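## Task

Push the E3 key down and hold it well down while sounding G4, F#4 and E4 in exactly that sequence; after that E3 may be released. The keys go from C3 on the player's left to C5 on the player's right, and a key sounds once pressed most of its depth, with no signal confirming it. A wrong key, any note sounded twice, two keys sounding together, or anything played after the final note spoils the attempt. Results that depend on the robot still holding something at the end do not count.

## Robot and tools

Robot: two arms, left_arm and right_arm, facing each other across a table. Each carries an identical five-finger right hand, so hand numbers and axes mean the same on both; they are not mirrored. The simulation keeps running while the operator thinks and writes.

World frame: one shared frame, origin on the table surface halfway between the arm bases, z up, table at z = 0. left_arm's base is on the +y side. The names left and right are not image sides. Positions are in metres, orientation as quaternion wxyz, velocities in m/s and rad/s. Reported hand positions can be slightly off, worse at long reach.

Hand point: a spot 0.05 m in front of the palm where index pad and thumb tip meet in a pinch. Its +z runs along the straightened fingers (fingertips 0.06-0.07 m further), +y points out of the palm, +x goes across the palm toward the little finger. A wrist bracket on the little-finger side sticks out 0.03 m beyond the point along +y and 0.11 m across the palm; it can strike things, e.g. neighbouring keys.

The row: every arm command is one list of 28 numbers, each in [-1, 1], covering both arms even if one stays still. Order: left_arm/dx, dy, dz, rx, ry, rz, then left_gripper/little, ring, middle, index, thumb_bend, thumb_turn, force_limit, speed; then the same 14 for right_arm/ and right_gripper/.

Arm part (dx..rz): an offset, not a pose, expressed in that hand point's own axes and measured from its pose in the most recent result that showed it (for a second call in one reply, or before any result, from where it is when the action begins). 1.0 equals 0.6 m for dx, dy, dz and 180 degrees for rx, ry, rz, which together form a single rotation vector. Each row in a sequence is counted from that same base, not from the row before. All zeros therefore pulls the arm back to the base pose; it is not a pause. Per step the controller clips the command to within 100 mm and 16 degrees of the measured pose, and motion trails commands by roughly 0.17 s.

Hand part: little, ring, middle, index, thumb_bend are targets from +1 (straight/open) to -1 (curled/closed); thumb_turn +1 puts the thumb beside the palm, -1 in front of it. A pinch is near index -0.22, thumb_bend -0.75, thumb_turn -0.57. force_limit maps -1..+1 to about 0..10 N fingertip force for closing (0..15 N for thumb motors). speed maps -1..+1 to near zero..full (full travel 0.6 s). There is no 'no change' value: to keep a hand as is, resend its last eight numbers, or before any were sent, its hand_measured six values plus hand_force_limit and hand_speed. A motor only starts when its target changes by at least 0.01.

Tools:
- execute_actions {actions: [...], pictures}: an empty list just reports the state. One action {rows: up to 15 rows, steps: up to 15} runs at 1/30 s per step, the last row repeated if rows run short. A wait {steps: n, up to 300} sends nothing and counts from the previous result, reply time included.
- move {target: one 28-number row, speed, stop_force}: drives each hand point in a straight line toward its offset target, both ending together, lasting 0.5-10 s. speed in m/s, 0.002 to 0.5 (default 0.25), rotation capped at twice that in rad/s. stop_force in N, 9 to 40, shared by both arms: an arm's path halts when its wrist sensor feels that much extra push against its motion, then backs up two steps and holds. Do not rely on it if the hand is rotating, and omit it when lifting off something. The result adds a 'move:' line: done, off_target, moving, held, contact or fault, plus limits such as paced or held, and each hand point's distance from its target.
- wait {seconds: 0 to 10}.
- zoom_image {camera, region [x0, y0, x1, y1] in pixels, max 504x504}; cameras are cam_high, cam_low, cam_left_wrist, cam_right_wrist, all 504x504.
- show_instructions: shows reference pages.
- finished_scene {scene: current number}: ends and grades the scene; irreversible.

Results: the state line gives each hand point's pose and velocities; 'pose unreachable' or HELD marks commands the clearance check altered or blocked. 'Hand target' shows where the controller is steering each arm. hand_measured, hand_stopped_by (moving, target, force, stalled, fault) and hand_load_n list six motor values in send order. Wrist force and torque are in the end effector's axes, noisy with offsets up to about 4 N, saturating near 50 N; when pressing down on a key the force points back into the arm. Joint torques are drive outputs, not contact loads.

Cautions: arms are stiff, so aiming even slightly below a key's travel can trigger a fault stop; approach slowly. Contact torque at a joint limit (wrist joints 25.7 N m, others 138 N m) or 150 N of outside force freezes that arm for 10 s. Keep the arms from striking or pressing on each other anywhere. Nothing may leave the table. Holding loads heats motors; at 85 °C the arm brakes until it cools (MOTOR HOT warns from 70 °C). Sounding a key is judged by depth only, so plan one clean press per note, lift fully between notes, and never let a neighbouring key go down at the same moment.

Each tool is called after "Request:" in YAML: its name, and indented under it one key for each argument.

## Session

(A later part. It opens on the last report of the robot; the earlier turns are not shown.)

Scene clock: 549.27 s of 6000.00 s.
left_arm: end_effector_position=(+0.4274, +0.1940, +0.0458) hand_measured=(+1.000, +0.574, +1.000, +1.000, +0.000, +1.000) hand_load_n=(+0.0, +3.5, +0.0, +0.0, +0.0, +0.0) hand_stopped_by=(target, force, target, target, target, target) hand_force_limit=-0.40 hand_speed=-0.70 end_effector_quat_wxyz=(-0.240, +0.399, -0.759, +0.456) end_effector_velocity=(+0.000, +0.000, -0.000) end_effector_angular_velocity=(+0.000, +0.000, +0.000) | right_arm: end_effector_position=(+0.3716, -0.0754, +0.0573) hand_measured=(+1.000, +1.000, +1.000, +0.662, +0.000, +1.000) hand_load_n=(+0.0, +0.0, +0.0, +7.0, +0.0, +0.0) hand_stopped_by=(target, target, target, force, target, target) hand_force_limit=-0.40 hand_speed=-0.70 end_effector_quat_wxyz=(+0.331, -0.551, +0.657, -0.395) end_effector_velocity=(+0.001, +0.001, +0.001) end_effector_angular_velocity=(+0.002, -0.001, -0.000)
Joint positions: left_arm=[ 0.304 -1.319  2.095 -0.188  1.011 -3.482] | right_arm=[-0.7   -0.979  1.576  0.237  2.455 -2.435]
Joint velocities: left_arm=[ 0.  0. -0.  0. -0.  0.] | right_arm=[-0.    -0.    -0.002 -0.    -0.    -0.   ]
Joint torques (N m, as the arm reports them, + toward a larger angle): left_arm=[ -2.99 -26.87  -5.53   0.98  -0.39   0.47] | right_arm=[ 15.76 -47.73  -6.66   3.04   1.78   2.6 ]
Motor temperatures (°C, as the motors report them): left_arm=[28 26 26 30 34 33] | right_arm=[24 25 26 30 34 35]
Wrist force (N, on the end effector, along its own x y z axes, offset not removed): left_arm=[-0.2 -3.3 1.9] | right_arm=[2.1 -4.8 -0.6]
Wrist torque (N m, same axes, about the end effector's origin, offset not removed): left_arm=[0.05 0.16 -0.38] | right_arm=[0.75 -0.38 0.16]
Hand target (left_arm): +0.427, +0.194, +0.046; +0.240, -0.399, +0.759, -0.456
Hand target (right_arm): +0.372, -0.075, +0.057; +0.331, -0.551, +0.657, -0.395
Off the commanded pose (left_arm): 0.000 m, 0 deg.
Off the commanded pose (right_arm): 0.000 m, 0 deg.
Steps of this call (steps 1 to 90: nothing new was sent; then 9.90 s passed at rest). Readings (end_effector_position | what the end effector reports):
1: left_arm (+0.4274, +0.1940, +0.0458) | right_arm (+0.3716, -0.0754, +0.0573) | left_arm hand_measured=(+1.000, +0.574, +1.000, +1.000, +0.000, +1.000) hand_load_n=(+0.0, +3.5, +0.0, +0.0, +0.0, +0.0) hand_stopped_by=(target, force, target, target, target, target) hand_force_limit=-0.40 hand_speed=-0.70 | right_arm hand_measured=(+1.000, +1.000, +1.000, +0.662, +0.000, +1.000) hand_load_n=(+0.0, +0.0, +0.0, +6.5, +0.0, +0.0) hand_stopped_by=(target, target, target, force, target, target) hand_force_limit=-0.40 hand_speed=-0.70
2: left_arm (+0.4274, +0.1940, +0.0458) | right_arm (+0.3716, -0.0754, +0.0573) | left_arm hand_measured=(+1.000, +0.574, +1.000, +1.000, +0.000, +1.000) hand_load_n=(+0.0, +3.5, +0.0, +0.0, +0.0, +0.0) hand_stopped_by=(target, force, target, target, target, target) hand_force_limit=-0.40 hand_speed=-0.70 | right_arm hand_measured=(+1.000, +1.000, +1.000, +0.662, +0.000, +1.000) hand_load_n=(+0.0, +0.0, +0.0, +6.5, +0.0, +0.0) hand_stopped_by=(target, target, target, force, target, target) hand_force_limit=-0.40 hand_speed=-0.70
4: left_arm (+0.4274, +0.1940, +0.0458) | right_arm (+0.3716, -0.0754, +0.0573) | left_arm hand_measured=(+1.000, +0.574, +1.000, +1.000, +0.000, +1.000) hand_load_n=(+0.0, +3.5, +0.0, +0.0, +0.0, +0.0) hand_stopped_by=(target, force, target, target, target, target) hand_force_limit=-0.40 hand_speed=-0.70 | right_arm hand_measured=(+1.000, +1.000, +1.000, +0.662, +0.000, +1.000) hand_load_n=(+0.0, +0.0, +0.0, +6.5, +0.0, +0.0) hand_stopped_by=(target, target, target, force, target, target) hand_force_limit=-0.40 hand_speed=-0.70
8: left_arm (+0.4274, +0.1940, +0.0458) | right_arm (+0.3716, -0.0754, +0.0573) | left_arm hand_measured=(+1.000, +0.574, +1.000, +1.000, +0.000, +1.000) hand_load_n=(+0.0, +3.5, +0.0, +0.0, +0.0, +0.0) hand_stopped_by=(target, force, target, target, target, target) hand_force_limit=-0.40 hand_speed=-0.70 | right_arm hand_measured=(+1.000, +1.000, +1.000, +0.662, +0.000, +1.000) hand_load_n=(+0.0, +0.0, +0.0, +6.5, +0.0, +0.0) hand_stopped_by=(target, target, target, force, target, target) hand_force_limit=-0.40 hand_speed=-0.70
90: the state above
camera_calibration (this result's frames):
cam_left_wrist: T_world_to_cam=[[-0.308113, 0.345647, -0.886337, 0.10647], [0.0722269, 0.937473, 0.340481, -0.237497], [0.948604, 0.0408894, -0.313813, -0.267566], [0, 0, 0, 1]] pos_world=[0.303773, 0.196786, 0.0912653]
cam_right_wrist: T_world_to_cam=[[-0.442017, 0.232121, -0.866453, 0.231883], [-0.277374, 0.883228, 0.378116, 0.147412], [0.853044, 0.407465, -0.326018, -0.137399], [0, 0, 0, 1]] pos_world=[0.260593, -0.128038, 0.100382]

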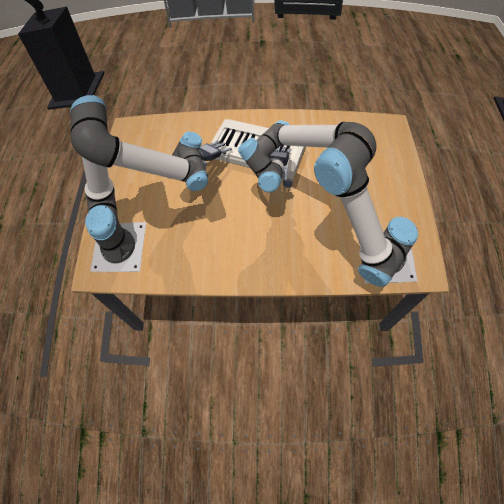

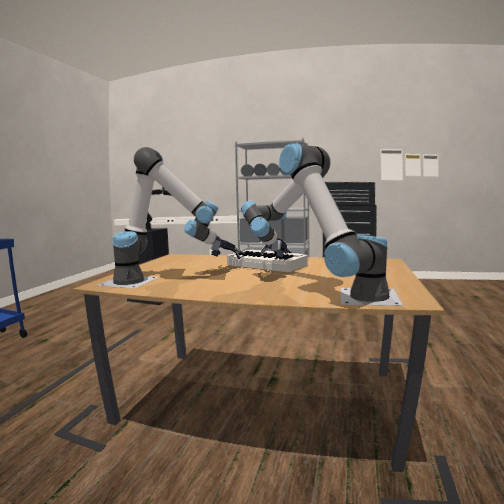

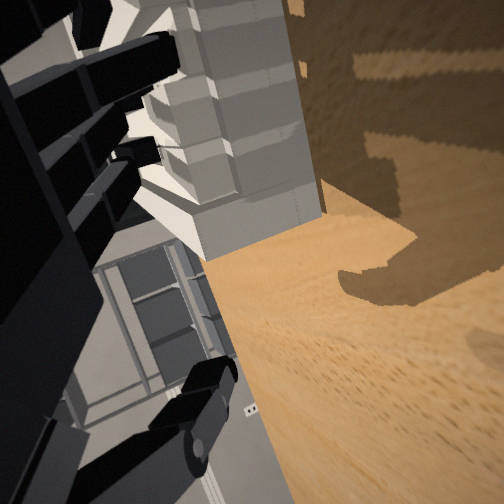

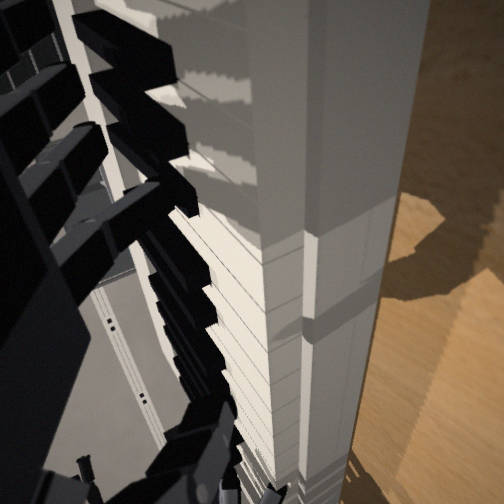

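Request:
execute_actions:
  actions:
    - {"rows": [[0,0,0,0,0,0,1.0,0.45,1.0,1.0,0.0,1.0,-0.4,-0.7, 0,0,0,0,0,0,1.0,1.0,1.0,1.0,0.0,1.0,-0.4,0.5]], "steps": 6}
  pictures: false

Request:
move:
  target: [0,0,0,0,0,0,1.0,0.45,1.0,1.0,0.0,1.0,-0.4,-0.7, -0.06676,0.03769,-0.06095,0,0,0,1.0,1.0,1.0,1.0,0.0,1.0,-0.4,0.5]
  speed: 0.12

Request:
move:
  target: [0,0,0,0,0,0,1.0,0.45,1.0,1.0,0.0,1.0,-0.4,-0.7, 0,0.01295,0.00689,0,0,0,1.0,1.0,1.0,0.77,0.0,1.0,-0.9,-0.82]
  speed: 0.05

Request:
zoom_image:
  camera: "cam_right_wrist"
  region: [110, 130, 230, 250]

Scene clock: 560.30 s of 6000.00 s.
left_arm: end_effector_position=(+0.4274, +0.1940, +0.0458) hand_measured=(+1.000, +0.574, +1.000, +1.000, +0.000, +1.000) hand_load_n=(+0.0, +4.0, +0.0, +0.0, +0.0, +0.0) hand_stopped_by=(target, force, target, target, target, target) hand_force_limit=-0.40 hand_speed=-0.70 end_effector_quat_wxyz=(-0.240, +0.399, -0.759, +0.456) end_effector_velocity=(+0.000, -0.000, +0.000) end_effector_angular_velocity=(-0.001, -0.000, +0.000) | right_arm: end_effector_position=(+0.3715, -0.0755, +0.0573) hand_measured=(+1.000, +1.000, +1.000, +0.902, +0.000, +1.000) hand_load_n=(+0.0, +0.0, +0.0, +0.5, +0.0, +0.0) hand_stopped_by=(target, target, target, moving, target, target) hand_force_limit=-0.40 hand_speed=0.50 end_effector_quat_wxyz=(+0.331, -0.551, +0.657, -0.395) end_effector_velocity=(-0.000, +0.000, +0.000) end_effector_angular_velocity=(+0.000, -0.000, +0.000)
Joint positions: left_arm=[ 0.304 -1.319  2.095 -0.188  1.011 -3.482] | right_arm=[-0.7   -0.979  1.576  0.237  2.455 -2.435]
Joint velocities: left_arm=[ 0.    -0.     0.    -0.001 -0.    -0.   ] | right_arm=[ 0.    -0.001 -0.    -0.    -0.    -0.   ]
Joint torques (N m, as the arm reports them, + toward a larger angle): left_arm=[ -3.14 -27.09  -6.19   0.89  -0.42   0.35] | right_arm=[ 12.65 -48.11  -9.28   2.19   1.87   2.07]
Motor temperatures (°C, as the motors report them): left_arm=[28 26 26 30 34 33] | right_arm=[24 25 26 30 34 35]
Wrist force (N, on the end effector, along its own x y z axes, offset not removed): left_arm=[1.1 -3.9 -0.4] | right_arm=[2.1 2.6 0.9]
Wrist torque (N m, same axes, about the end effector's origin, offset not removed): left_arm=[0.23 -0.09 -0.27] | right_arm=[0.27 -0.47 0.01]
Hand target (left_arm): +0.427, +0.194, +0.046; +0.240, -0.399, +0.759, -0.456
Hand target (right_arm): +0.372, -0.075, +0.057; +0.331, -0.551, +0.657, -0.395
Off the commanded pose (left_arm): 0.000 m, 0 deg.
Off the commanded pose (right_arm): 0.000 m, 0 deg.
Steps of this call (steps 1 to 90: nothing new was sent; then 7.83 s passed at rest; steps 91 to 96: all 6 steps of this action). Readings (end_effector_position | what the end effector reports):
91: left_arm (+0.4274, +0.1940, +0.0458) | right_arm (+0.3716, -0.0754, +0.0573) | left_arm hand_measured=(+1.000, +0.574, +1.000, +1.000, +0.000, +1.000) hand_load_n=(+0.0, +3.5, +0.0, +0.0, +0.0, +0.0) hand_stopped_by=(target, force, target, target, target, target) hand_force_limit=-0.40 hand_speed=-0.70 | right_arm hand_measured=(+1.000, +1.000, +1.000, +0.662, +0.000, +1.000) hand_load_n=(+0.0, +0.0, +0.0, +7.0, +0.0, +0.0) hand_stopped_by=(target, target, target, moving, target, target) hand_force_limit=-0.40 hand_speed=0.50
92: left_arm (+0.4274, +0.1940, +0.0458) | right_arm (+0.3716, -0.0754, +0.0573) | left_arm hand_measured=(+1.000, +0.574, +1.000, +1.000, +0.000, +1.000) hand_load_n=(+0.0, +3.5, +0.0, +0.0, +0.0, +0.0) hand_stopped_by=(target, force, target, target, target, target) hand_force_limit=-0.40 hand_speed=-0.70 | right_arm hand_measured=(+1.000, +1.000, +1.000, +0.662, +0.000, +1.000) hand_load_n=(+0.0, +0.0, +0.0, +7.0, +0.0, +0.0) hand_stopped_by=(target, target, target, moving, target, target) hand_force_limit=-0.40 hand_speed=0.50
94: left_arm (+0.4274, +0.1940, +0.0458) | right_arm (+0.3715, -0.0755, +0.0573) | left_arm hand_measured=(+1.000, +0.574, +1.000, +1.000, +0.000, +1.000) hand_load_n=(+0.0, +3.5, +0.0, +0.0, +0.0, +0.0) hand_stopped_by=(target, force, target, target, target, target) hand_force_limit=-0.40 hand_speed=-0.70 | right_arm hand_measured=(+1.000, +1.000, +1.000, +0.736, +0.000, +1.000) hand_load_n=(+0.0, +0.0, +0.0, +0.5, +0.0, +0.0) hand_stopped_by=(target, target, target, moving, target, target) hand_force_limit=-0.40 hand_speed=0.50
96: the state above

Scene clock: 561.57 s of 6000.00 s.
left_arm: end_effector_position=(+0.4274, +0.1940, +0.0458) hand_measured=(+1.000, +0.574, +1.000, +1.000, +0.000, +1.000) hand_load_n=(+0.0, +4.0, +0.0, +0.0, +0.0, +0.0) hand_stopped_by=(target, force, target, target, target, target) hand_force_limit=-0.40 hand_speed=-0.70 end_effector_quat_wxyz=(-0.240, +0.399, -0.759, +0.456) end_effector_velocity=(-0.000, -0.000, +0.000) end_effector_angular_velocity=(-0.001, -0.000, -0.000) | right_arm: end_effector_position=(+0.3364, -0.0288, +0.0545) hand_measured=(+1.000, +1.000, +1.000, +1.000, +0.000, +1.000) hand_load_n=(+0.0, +0.0, +0.0, +0.0, +0.0, +0.0) hand_stopped_by=(target, target, target, target, target, target) hand_force_limit=-0.40 hand_speed=0.50 end_effector_quat_wxyz=(+0.331, -0.551, +0.657, -0.395) end_effector_velocity=(-0.001, +0.002, +0.001) end_effector_angular_velocity=(-0.000, +0.000, -0.001)
Joint positions: left_arm=[ 0.304 -1.319  2.095 -0.188  1.011 -3.482] | right_arm=[-0.589 -0.887  1.448  0.386  2.525 -2.294]
Joint velocities: left_arm=[-0.    -0.     0.    -0.001  0.     0.   ] | right_arm=[ 0.004  0.006 -0.01   0.012  0.003  0.009]
Joint torques (N m, as the arm reports them, + toward a larger angle): left_arm=[ -3.44 -27.75  -5.01   1.09  -0.38   0.5 ] | right_arm=[ 14.14 -36.74 -21.17   2.7    3.61   2.7 ]
Motor temperatures (°C, as the motors report them): left_arm=[28 26 26 30 34 33] | right_arm=[24 25 26 30 34 35]
Wrist force (N, on the end effector, along its own x y z axes, offset not removed): left_arm=[1.3 -5.0 0.3] | right_arm=[1.6 3.2 -0.6]
Wrist torque (N m, same axes, about the end effector's origin, offset not removed): left_arm=[-0.05 -0.04 -0.27] | right_arm=[0.53 -0.31 0.03]
Hand target (left_arm): +0.427, +0.194, +0.046; +0.240, -0.399, +0.759, -0.456
Hand target (right_arm): +0.336, -0.029, +0.055; +0.331, -0.551, +0.657, -0.395
Off the commanded pose (left_arm): 0.000 m, 0 deg.
Off the commanded pose (right_arm): 0.000 m, 0 deg.
move: done
camera_calibration (this result's frames):
cam_left_wrist: T_world_to_cam=[[-0.308113, 0.345647, -0.886337, 0.10647], [0.0722269, 0.937473, 0.340481, -0.237497], [0.948604, 0.0408893, -0.313813, -0.267566], [0, 0, 0, 1]] pos_world=[0.303773, 0.196786, 0.0912653]
cam_right_wrist: T_world_to_cam=[[-0.441858, 0.231917, -0.866589, 0.203052], [-0.277829, 0.883133, 0.378005, 0.0976538], [0.852979, 0.407788, -0.325786, -0.127264], [0, 0, 0, 1]] pos_world=[0.225404, -0.081436, 0.0975881]

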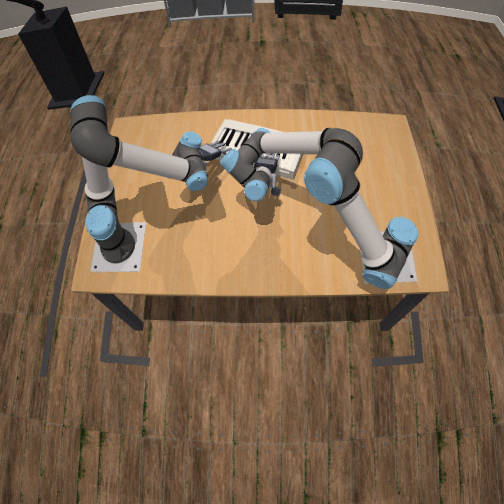

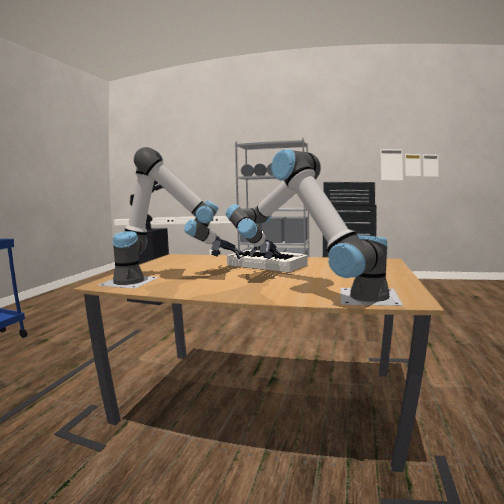

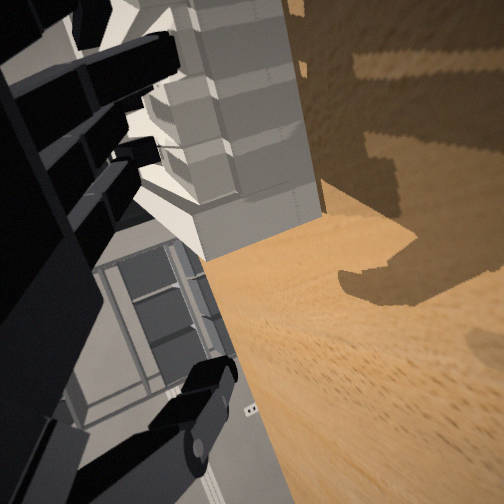

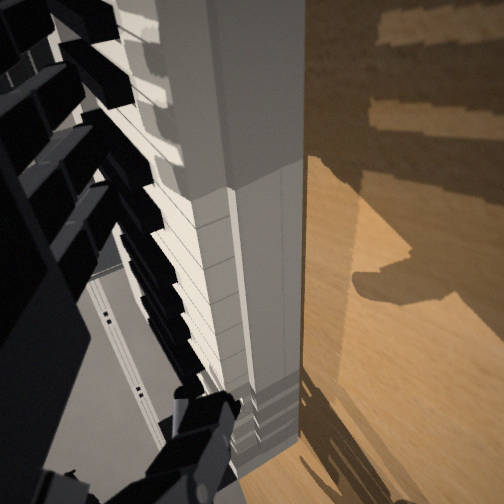

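Scene clock: 562.57 s of 6000.00 s.
left_arm: end_effector_position=(+0.4274, +0.1940, +0.0458) hand_measured=(+1.000, +0.574, +1.000, +1.000, +0.000, +1.000) hand_load_n=(+0.0, +4.0, +0.0, +0.0, +0.0, +0.0) hand_stopped_by=(target, force, target, target, target, target) hand_force_limit=-0.40 hand_speed=-0.70 end_effector_quat_wxyz=(-0.240, +0.399, -0.759, +0.456) end_effector_velocity=(+0.000, +0.000, +0.000) end_effector_angular_velocity=(+0.000, +0.000, +0.001) | right_arm: end_effector_position=(+0.3364, -0.0288, +0.0458) hand_measured=(+1.000, +1.000, +1.000, +0.782, +0.000, +1.000) hand_load_n=(+0.0, +0.0, +0.0, +0.5, +0.0, +0.0) hand_stopped_by=(target, target, target, force, target, target) hand_force_limit=-0.90 hand_speed=-0.82 end_effector_quat_wxyz=(+0.331, -0.551, +0.657, -0.395) end_effector_velocity=(-0.000, -0.001, -0.001) end_effector_angular_velocity=(-0.002, +0.001, +0.001)
Joint positions: left_arm=[ 0.304 -1.319  2.095 -0.188  1.011 -3.482] | right_arm=[-0.589 -0.876  1.454  0.368  2.525 -2.294]
Joint velocities: left_arm=[ 0.001  0.    -0.001  0.001 -0.     0.   ] | right_arm=[ 0.     0.     0.002 -0.001 -0.    -0.001]
Joint torques (N m, as the arm reports them, + toward a larger angle): left_arm=[ -3.28 -27.29  -5.52   1.11  -0.39   0.38] | right_arm=[-13.94 -36.26  -8.4   -0.37  -1.32  -2.46]
Motor temperatures (°C, as the motors report them): left_arm=[28 26 26 30 34 33] | right_arm=[24 25 26 30 34 35]
Wrist force (N, on the end effector, along its own x y z axes, offset not removed): left_arm=[4.2 -4.6 0.5] | right_arm=[1.1 1.9 0.5]
Wrist torque (N m, same axes, about the end effector's origin, offset not removed): left_arm=[-0.01 -0.44 -0.11] | right_arm=[0.35 -0.34 0.06]
Hand target (left_arm): +0.427, +0.194, +0.046; +0.240, -0.399, +0.759, -0.456
Hand target (right_arm): +0.336, -0.029, +0.046; +0.331, -0.551, +0.657, -0.395
Off the commanded pose (left_arm): 0.000 m, 0 deg.
Off the commanded pose (right_arm): 0.000 m, 0 deg.
move: done
camera_calibration (this result's frames):
cam_left_wrist: T_world_to_cam=[[-0.308114, 0.345647, -0.886337, 0.10647], [0.0722273, 0.937473, 0.340481, -0.237497], [0.948604, 0.040889, -0.313813, -0.267566], [0, 0, 0, 1]] pos_world=[0.303773, 0.196786, 0.0912653]
cam_right_wrist: T_world_to_cam=[[-0.441852, 0.231921, -0.866591, 0.195452], [-0.277826, 0.883134, 0.378005, 0.100966], [0.852983, 0.407784, -0.32578, -0.130124], [0, 0, 0, 1]] pos_world=[0.225406, -0.0814333, 0.0888194]

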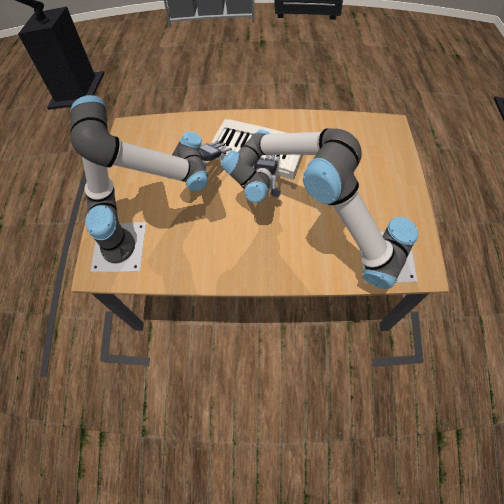

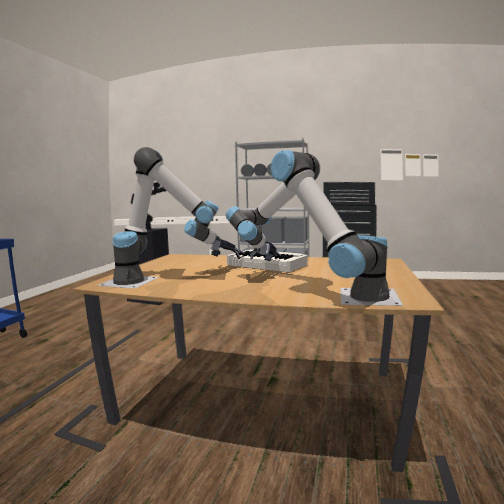

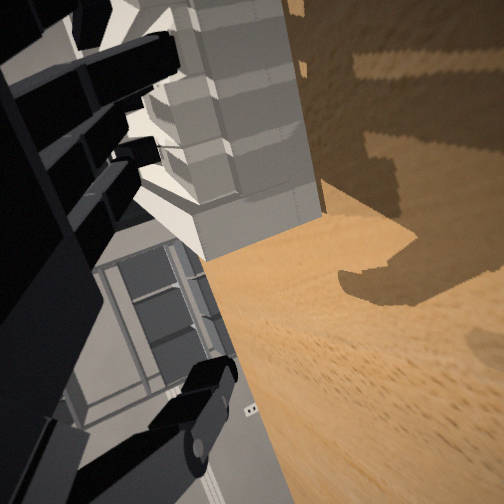

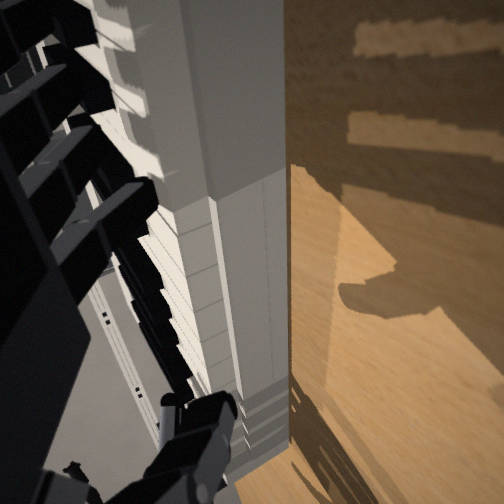

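Region (110, 130, 230, 250) of cam_right_wrist's 504x504 image, scaled by 4.200, with more detail than that image has.

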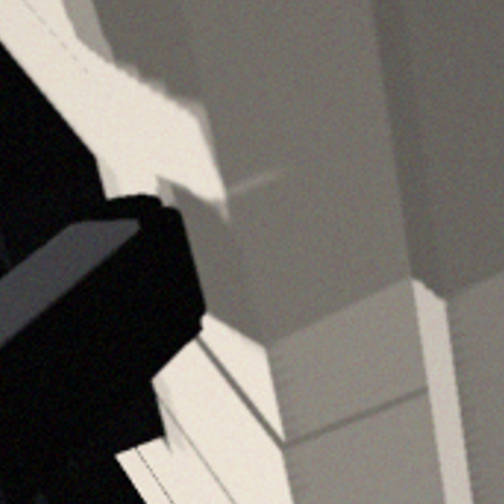

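Request:
zoom_image:
  camera: "cam_right_wrist"
  region: [30, 0, 290, 420]

Region (30, 0, 290, 420) of cam_right_wrist's 504x504 image, scaled by 1.200, with more detail than that image has; it fills the left 312 columns of this view, and the rest is white.

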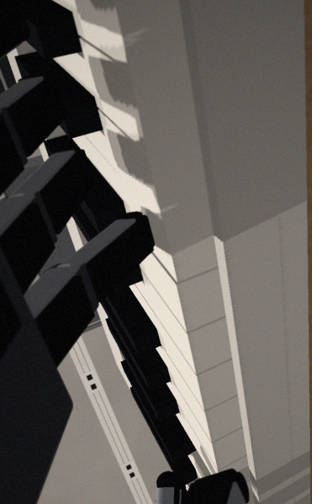

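Request:
move:
  target: [0,0,0,0,0,0,1.0,0.45,1.0,1.0,0.0,1.0,-0.4,-0.7, 0,0,0,0,0,0,1.0,1.0,1.0,0.45,0.0,1.0,-0.4,-0.7]
  speed: 0.05

Request:
zoom_image:
  camera: "cam_right_wrist"
  region: [90, 90, 270, 270]

Request:
zoom_image:
  camera: "cam_left_wrist"
  region: [60, 0, 320, 260]

Scene clock: 578.33 s of 6000.00 s.
left_arm: end_effector_position=(+0.4274, +0.1940, +0.0458) hand_measured=(+1.000, +0.574, +1.000, +1.000, +0.000, +1.000) hand_load_n=(+0.0, +3.5, +0.0, +0.0, +0.0, +0.0) hand_stopped_by=(target, force, target, target, target, target) hand_force_limit=-0.40 hand_speed=-0.70 end_effector_quat_wxyz=(-0.240, +0.399, -0.759, +0.456) end_effector_velocity=(+0.000, +0.000, -0.000) end_effector_angular_velocity=(+0.001, +0.000, +0.000) | right_arm: end_effector_position=(+0.3364, -0.0288, +0.0457) hand_measured=(+1.000, +1.000, +1.000, +0.584, +0.000, +1.000) hand_load_n=(+0.0, +0.0, +0.0, +5.0, +0.0, +0.0) hand_stopped_by=(target, target, target, force, target, target) hand_force_limit=-0.40 hand_speed=-0.70 end_effector_quat_wxyz=(+0.331, -0.551, +0.657, -0.395) end_effector_velocity=(+0.000, +0.000, +0.001) end_effector_angular_velocity=(+0.001, -0.001, -0.000)
Joint positions: left_arm=[ 0.304 -1.319  2.095 -0.188  1.011 -3.482] | right_arm=[-0.589 -0.876  1.455  0.368  2.525 -2.294]
Joint velocities: left_arm=[ 0.    -0.    -0.     0.001  0.     0.   ] | right_arm=[-0.    -0.001 -0.     0.     0.    -0.001]
Joint torques (N m, as the arm reports them, + toward a larger angle): left_arm=[ -3.08 -27.5   -5.86   1.09  -0.42   0.45] | right_arm=[-10.02 -43.75 -11.13   2.41  -1.04  -2.66]
Motor temperatures (°C, as the motors report them): left_arm=[28 26 26 30 34 33] | right_arm=[24 25 26 30 34 35]
Wrist force (N, on the end effector, along its own x y z axes, offset not removed): left_arm=[1.5 -4.3 0.4] | right_arm=[2.1 -2.9 -2.3]
Wrist torque (N m, same axes, about the end effector's origin, offset not removed): left_arm=[0.02 -0.14 -0.24] | right_arm=[0.85 -0.44 0.05]
Hand target (left_arm): +0.427, +0.194, +0.046; +0.240, -0.399, +0.759, -0.456
Hand target (right_arm): +0.336, -0.029, +0.046; +0.331, -0.551, +0.657, -0.395
Off the commanded pose (left_arm): 0.000 m, 0 deg.
Off the commanded pose (right_arm): 0.000 m, 0 deg.
After step 90, 12.07 s passed at rest.
move: done
camera_calibration (this result's frames):
cam_left_wrist: T_world_to_cam=[[-0.308113, 0.345648, -0.886337, 0.10647], [0.072227, 0.937473, 0.340481, -0.237497], [0.948604, 0.0408893, -0.313813, -0.267566], [0, 0, 0, 1]] pos_world=[0.303773, 0.196786, 0.0912653]
cam_right_wrist: T_world_to_cam=[[-0.441856, 0.231921, -0.866589, 0.195425], [-0.277821, 0.883135, 0.378004, 0.100982], [0.852982, 0.40778, -0.325786, -0.130137], [0, 0, 0, 1]] pos_world=[0.225409, -0.0814365, 0.0887847]

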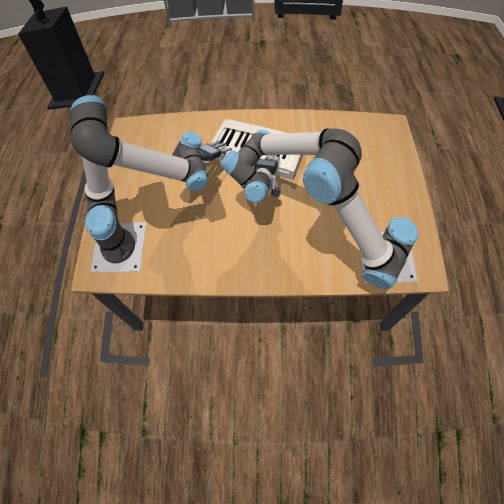

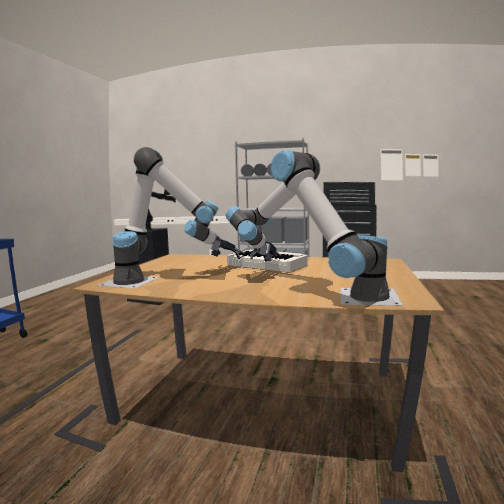

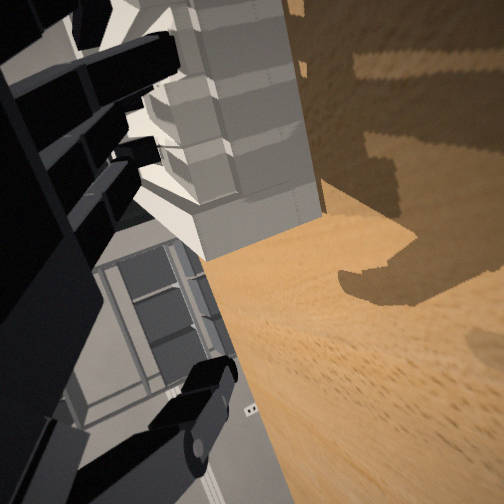

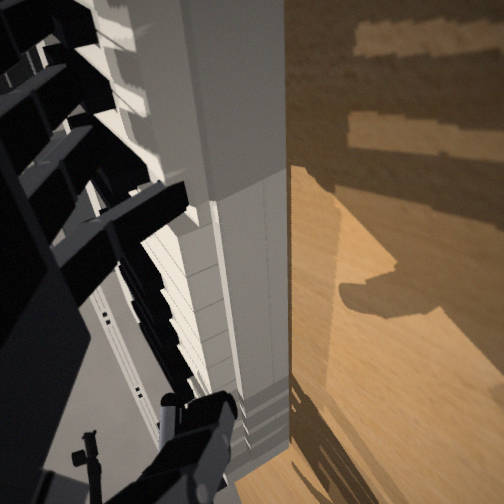

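Region (90, 90, 270, 270) of cam_right_wrist's 504x504 image, scaled by 2.800, with more detail than that image has.

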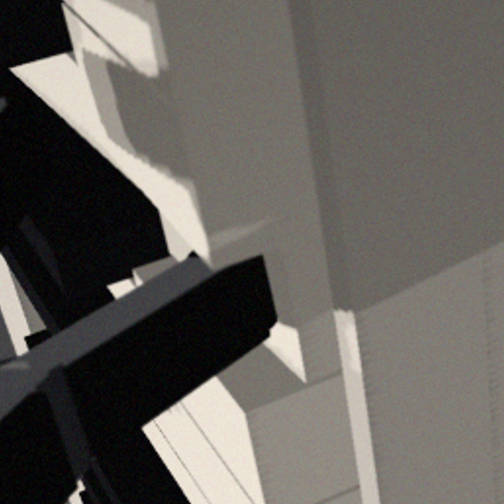

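Region (60, 0, 320, 260) of cam_left_wrist's 504x504 image, scaled by 1.938, with more detail than that image has.

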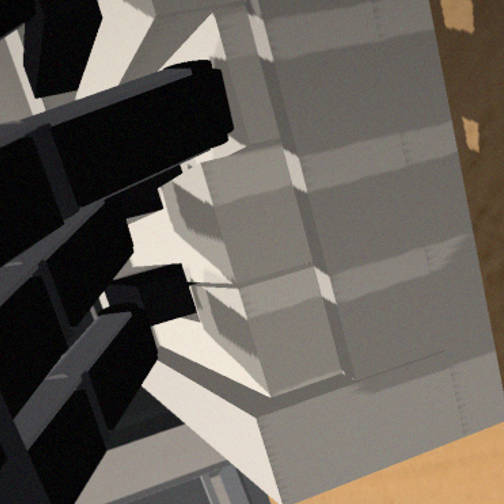

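E4 is all the way down and E3 is still held. Next I'll release both keys and lift the hands clear.

Request:
execute_actions:
  actions:
    - {"rows": [[0,0,0,0,0,0,1.0,1.0,1.0,1.0,0.0,1.0,-0.4,0.2, 0,0,0,0,0,0,1.0,1.0,1.0,1.0,0.0,1.0,-0.4,0.2]], "steps": 9}
  pictures: false

Request:
move:
  target: [-0.0,-0.0589,-0.0313,0,0,0,1.0,1.0,1.0,1.0,0.0,1.0,-0.4,0.2, 0.02,-0.0589,-0.0313,0,0,0,1.0,1.0,1.0,1.0,0.0,1.0,-0.4,0.2]
  speed: 0.08

Scene clock: 583.77 s of 6000.00 s.
left_arm: end_effector_position=(+0.4274, +0.1940, +0.0458) hand_measured=(+1.000, +0.966, +1.000, +1.000, +0.000, +1.000) hand_load_n=(+0.0, +0.0, +0.0, +0.0, +0.0, +0.0) hand_stopped_by=(target, moving, target, target, target, target) hand_force_limit=-0.40 hand_speed=0.20 end_effector_quat_wxyz=(-0.240, +0.399, -0.759, +0.456) end_effector_velocity=(+0.000, +0.000, +0.000) end_effector_angular_velocity=(-0.001, -0.000, +0.000) | right_arm: end_effector_position=(+0.3364, -0.0288, +0.0458) hand_measured=(+1.000, +1.000, +1.000, +0.978, +0.000, +1.000) hand_load_n=(+0.0, +0.0, +0.0, +0.0, +0.0, +0.0) hand_stopped_by=(target, target, target, moving, target, target) hand_force_limit=-0.40 hand_speed=0.20 end_effector_quat_wxyz=(+0.331, -0.551, +0.657, -0.395) end_effector_velocity=(+0.000, +0.000, +0.000) end_effector_angular_velocity=(+0.001, -0.001, -0.000)
Joint positions: left_arm=[ 0.304 -1.319  2.095 -0.188  1.011 -3.482] | right_arm=[-0.589 -0.876  1.454  0.368  2.525 -2.294]
Joint velocities: left_arm=[ 0.    -0.     0.    -0.001  0.    -0.   ] | right_arm=[ 0.    -0.    -0.001 -0.    -0.     0.   ]
Joint torques (N m, as the arm reports them, + toward a larger angle): left_arm=[ -3.84 -27.89  -5.61   1.14  -0.39   0.43] | right_arm=[  3.47 -46.45 -20.33   1.41   0.4   -1.02]
Motor temperatures (°C, as the motors report them): left_arm=[28 26 26 30 34 33] | right_arm=[24 25 26 30 34 35]
Wrist force (N, on the end effector, along its own x y z axes, offset not removed): left_arm=[-0.7 -0.6 1.2] | right_arm=[1.6 2.0 0.5]
Wrist torque (N m, same axes, about the end effector's origin, offset not removed): left_arm=[-0.26 -0.20 -0.12] | right_arm=[0.26 -0.44 0.07]
Hand target (left_arm): +0.427, +0.194, +0.046; +0.240, -0.399, +0.759, -0.456
Hand target (right_arm): +0.336, -0.029, +0.046; +0.331, -0.551, +0.657, -0.395
Off the commanded pose (left_arm): 0.000 m, 0 deg.
Off the commanded pose (right_arm): 0.000 m, 0 deg.
Steps of this call (steps 1 to 90: nothing new was sent; then 2.13 s passed at rest; steps 91 to 99: all 9 steps of this action). Readings (end_effector_position | what the end effector reports):
91: left_arm (+0.4274, +0.1940, +0.0458) | right_arm (+0.3364, -0.0288, +0.0458) | left_arm hand_measured=(+1.000, +0.574, +1.000, +1.000, +0.000, +1.000) hand_load_n=(+0.0, +3.5, +0.0, +0.0, +0.0, +0.0) hand_stopped_by=(target, moving, target, target, target, target) hand_force_limit=-0.40 hand_speed=0.20 | right_arm hand_measured=(+1.000, +1.000, +1.000, +0.584, +0.000, +1.000) hand_load_n=(+0.0, +0.0, +0.0, +5.0, +0.0, +0.0) hand_stopped_by=(target, target, target, moving, target, target) hand_force_limit=-0.40 hand_speed=0.20
92: left_arm (+0.4274, +0.1940, +0.0458) | right_arm (+0.3364, -0.0288, +0.0458) | left_arm hand_measured=(+1.000, +0.574, +1.000, +1.000, +0.000, +1.000) hand_load_n=(+0.0, +3.5, +0.0, +0.0, +0.0, +0.0) hand_stopped_by=(target, moving, target, target, target, target) hand_force_limit=-0.40 hand_speed=0.20 | right_arm hand_measured=(+1.000, +1.000, +1.000, +0.584, +0.000, +1.000) hand_load_n=(+0.0, +0.0, +0.0, +5.0, +0.0, +0.0) hand_stopped_by=(target, target, target, moving, target, target) hand_force_limit=-0.40 hand_speed=0.20
94: left_arm (+0.4274, +0.1940, +0.0458) | right_arm (+0.3364, -0.0288, +0.0458) | left_arm hand_measured=(+1.000, +0.634, +1.000, +1.000, +0.000, +1.000) hand_load_n=(+0.0, +0.0, +0.0, +0.0, +0.0, +0.0) hand_stopped_by=(target, moving, target, target, target, target) hand_force_limit=-0.40 hand_speed=0.20 | right_arm hand_measured=(+1.000, +1.000, +1.000, +0.644, +0.000, +1.000) hand_load_n=(+0.0, +0.0, +0.0, +0.0, +0.0, +0.0) hand_stopped_by=(target, target, target, moving, target, target) hand_force_limit=-0.40 hand_speed=0.20
98: left_arm (+0.4274, +0.1940, +0.0458) | right_arm (+0.3364, -0.0288, +0.0458) | left_arm hand_measured=(+1.000, +0.900, +1.000, +1.000, +0.000, +1.000) hand_load_n=(+0.0, +0.0, +0.0, +0.0, +0.0, +0.0) hand_stopped_by=(target, moving, target, target, target, target) hand_force_limit=-0.40 hand_speed=0.20 | right_arm hand_measured=(+1.000, +1.000, +1.000, +0.910, +0.000, +1.000) hand_load_n=(+0.0, +0.0, +0.0, +0.0, +0.0, +0.0) hand_stopped_by=(target, target, target, moving, target, target) hand_force_limit=-0.40 hand_speed=0.20
99: the state above

Scene clock: 585.00 s of 6000.00 s.
left_arm: end_effector_position=(+0.4275, +0.1940, +0.0855) hand_measured=(+1.000, +1.000, +1.000, +1.000, +0.000, +1.000) hand_load_n=(+0.0, +0.0, +0.0, +0.0, +0.0, +0.0) hand_stopped_by=(target, target, target, target, target, target) hand_force_limit=-0.40 hand_speed=0.20 end_effector_quat_wxyz=(-0.240, +0.399, -0.759, +0.456) end_effector_velocity=(-0.000, -0.000, +0.002) end_effector_angular_velocity=(-0.001, +0.000, -0.000) | right_arm: end_effector_position=(+0.3343, -0.0405, +0.0856) hand_measured=(+1.000, +1.000, +1.000, +1.000, +0.000, +1.000) hand_load_n=(+0.0, +0.0, +0.0, +0.0, +0.0, +0.0) hand_stopped_by=(target, target, target, target, target, target) hand_force_limit=-0.40 hand_speed=0.20 end_effector_quat_wxyz=(+0.331, -0.551, +0.657, -0.395) end_effector_velocity=(-0.000, -0.000, +0.003) end_effector_angular_velocity=(+0.002, -0.001, +0.000)
Joint positions: left_arm=[ 0.304 -1.389  2.052 -0.075  1.011 -3.482] | right_arm=[-0.598 -0.952  1.468  0.42   2.52  -2.307]
Joint velocities: left_arm=[-0.001 -0.004 -0.003  0.006 -0.    -0.001] | right_arm=[ 0.    -0.006 -0.     0.003 -0.    -0.   ]
Joint torques (N m, as the arm reports them, + toward a larger angle): left_arm=[ -7.29 -38.39 -25.93   2.78  -2.01  -2.12] | right_arm=[-13.84 -52.76 -10.13   3.01  -1.11  -2.62]
Motor temperatures (°C, as the motors report them): left_arm=[28 26 26 30 34 33] | right_arm=[24 25 26 30 34 35]
Wrist force (N, on the end effector, along its own x y z axes, offset not removed): left_arm=[-1.0 -0.5 0.6] | right_arm=[2.5 3.1 0.0]
Wrist torque (N m, same axes, about the end effector's origin, offset not removed): left_arm=[-0.26 -0.16 -0.14] | right_arm=[0.46 -0.51 0.09]
Hand target (left_arm): +0.427, +0.194, +0.086; +0.240, -0.399, +0.759, -0.456
Hand target (right_arm): +0.334, -0.041, +0.086; +0.331, -0.551, +0.657, -0.395
Off the commanded pose (left_arm): 0.000 m, 0 deg.
Off the commanded pose (right_arm): 0.000 m, 0 deg.
move: done
camera_calibration (this result's frames):
cam_left_wrist: T_world_to_cam=[[-0.30811, 0.345646, -0.886339, 0.141738], [0.0723386, 0.937478, 0.340443, -0.251101], [0.948597, 0.0407772, -0.31385, -0.255136], [0, 0, 0, 1]] pos_world=[0.303857, 0.196814, 0.131039]
cam_right_wrist: T_world_to_cam=[[-0.441865, 0.231916, -0.866585, 0.231751], [-0.27781, 0.883141, 0.378, 0.0957446], [0.852981, 0.407771, -0.3258, -0.110627], [0, 0, 0, 1]] pos_world=[0.223364, -0.0931921, 0.128598]

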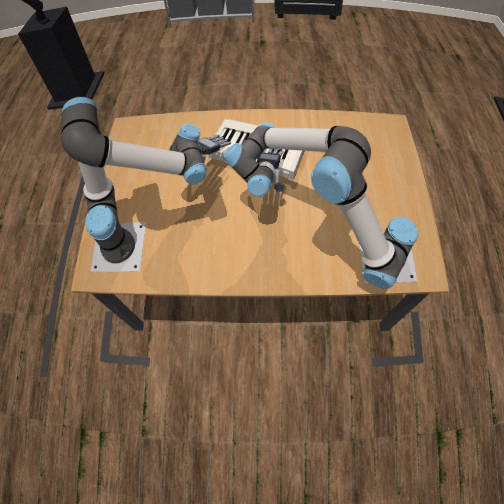

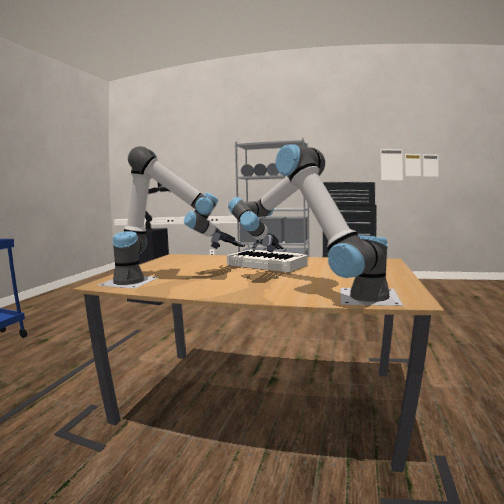

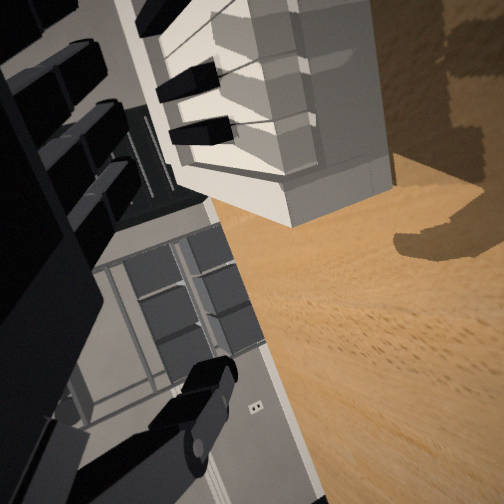

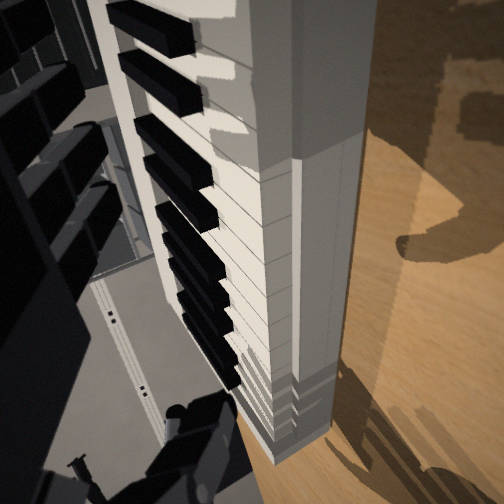

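Request:
finished_scene:
  scene: 2

The scene is finished: the task was done.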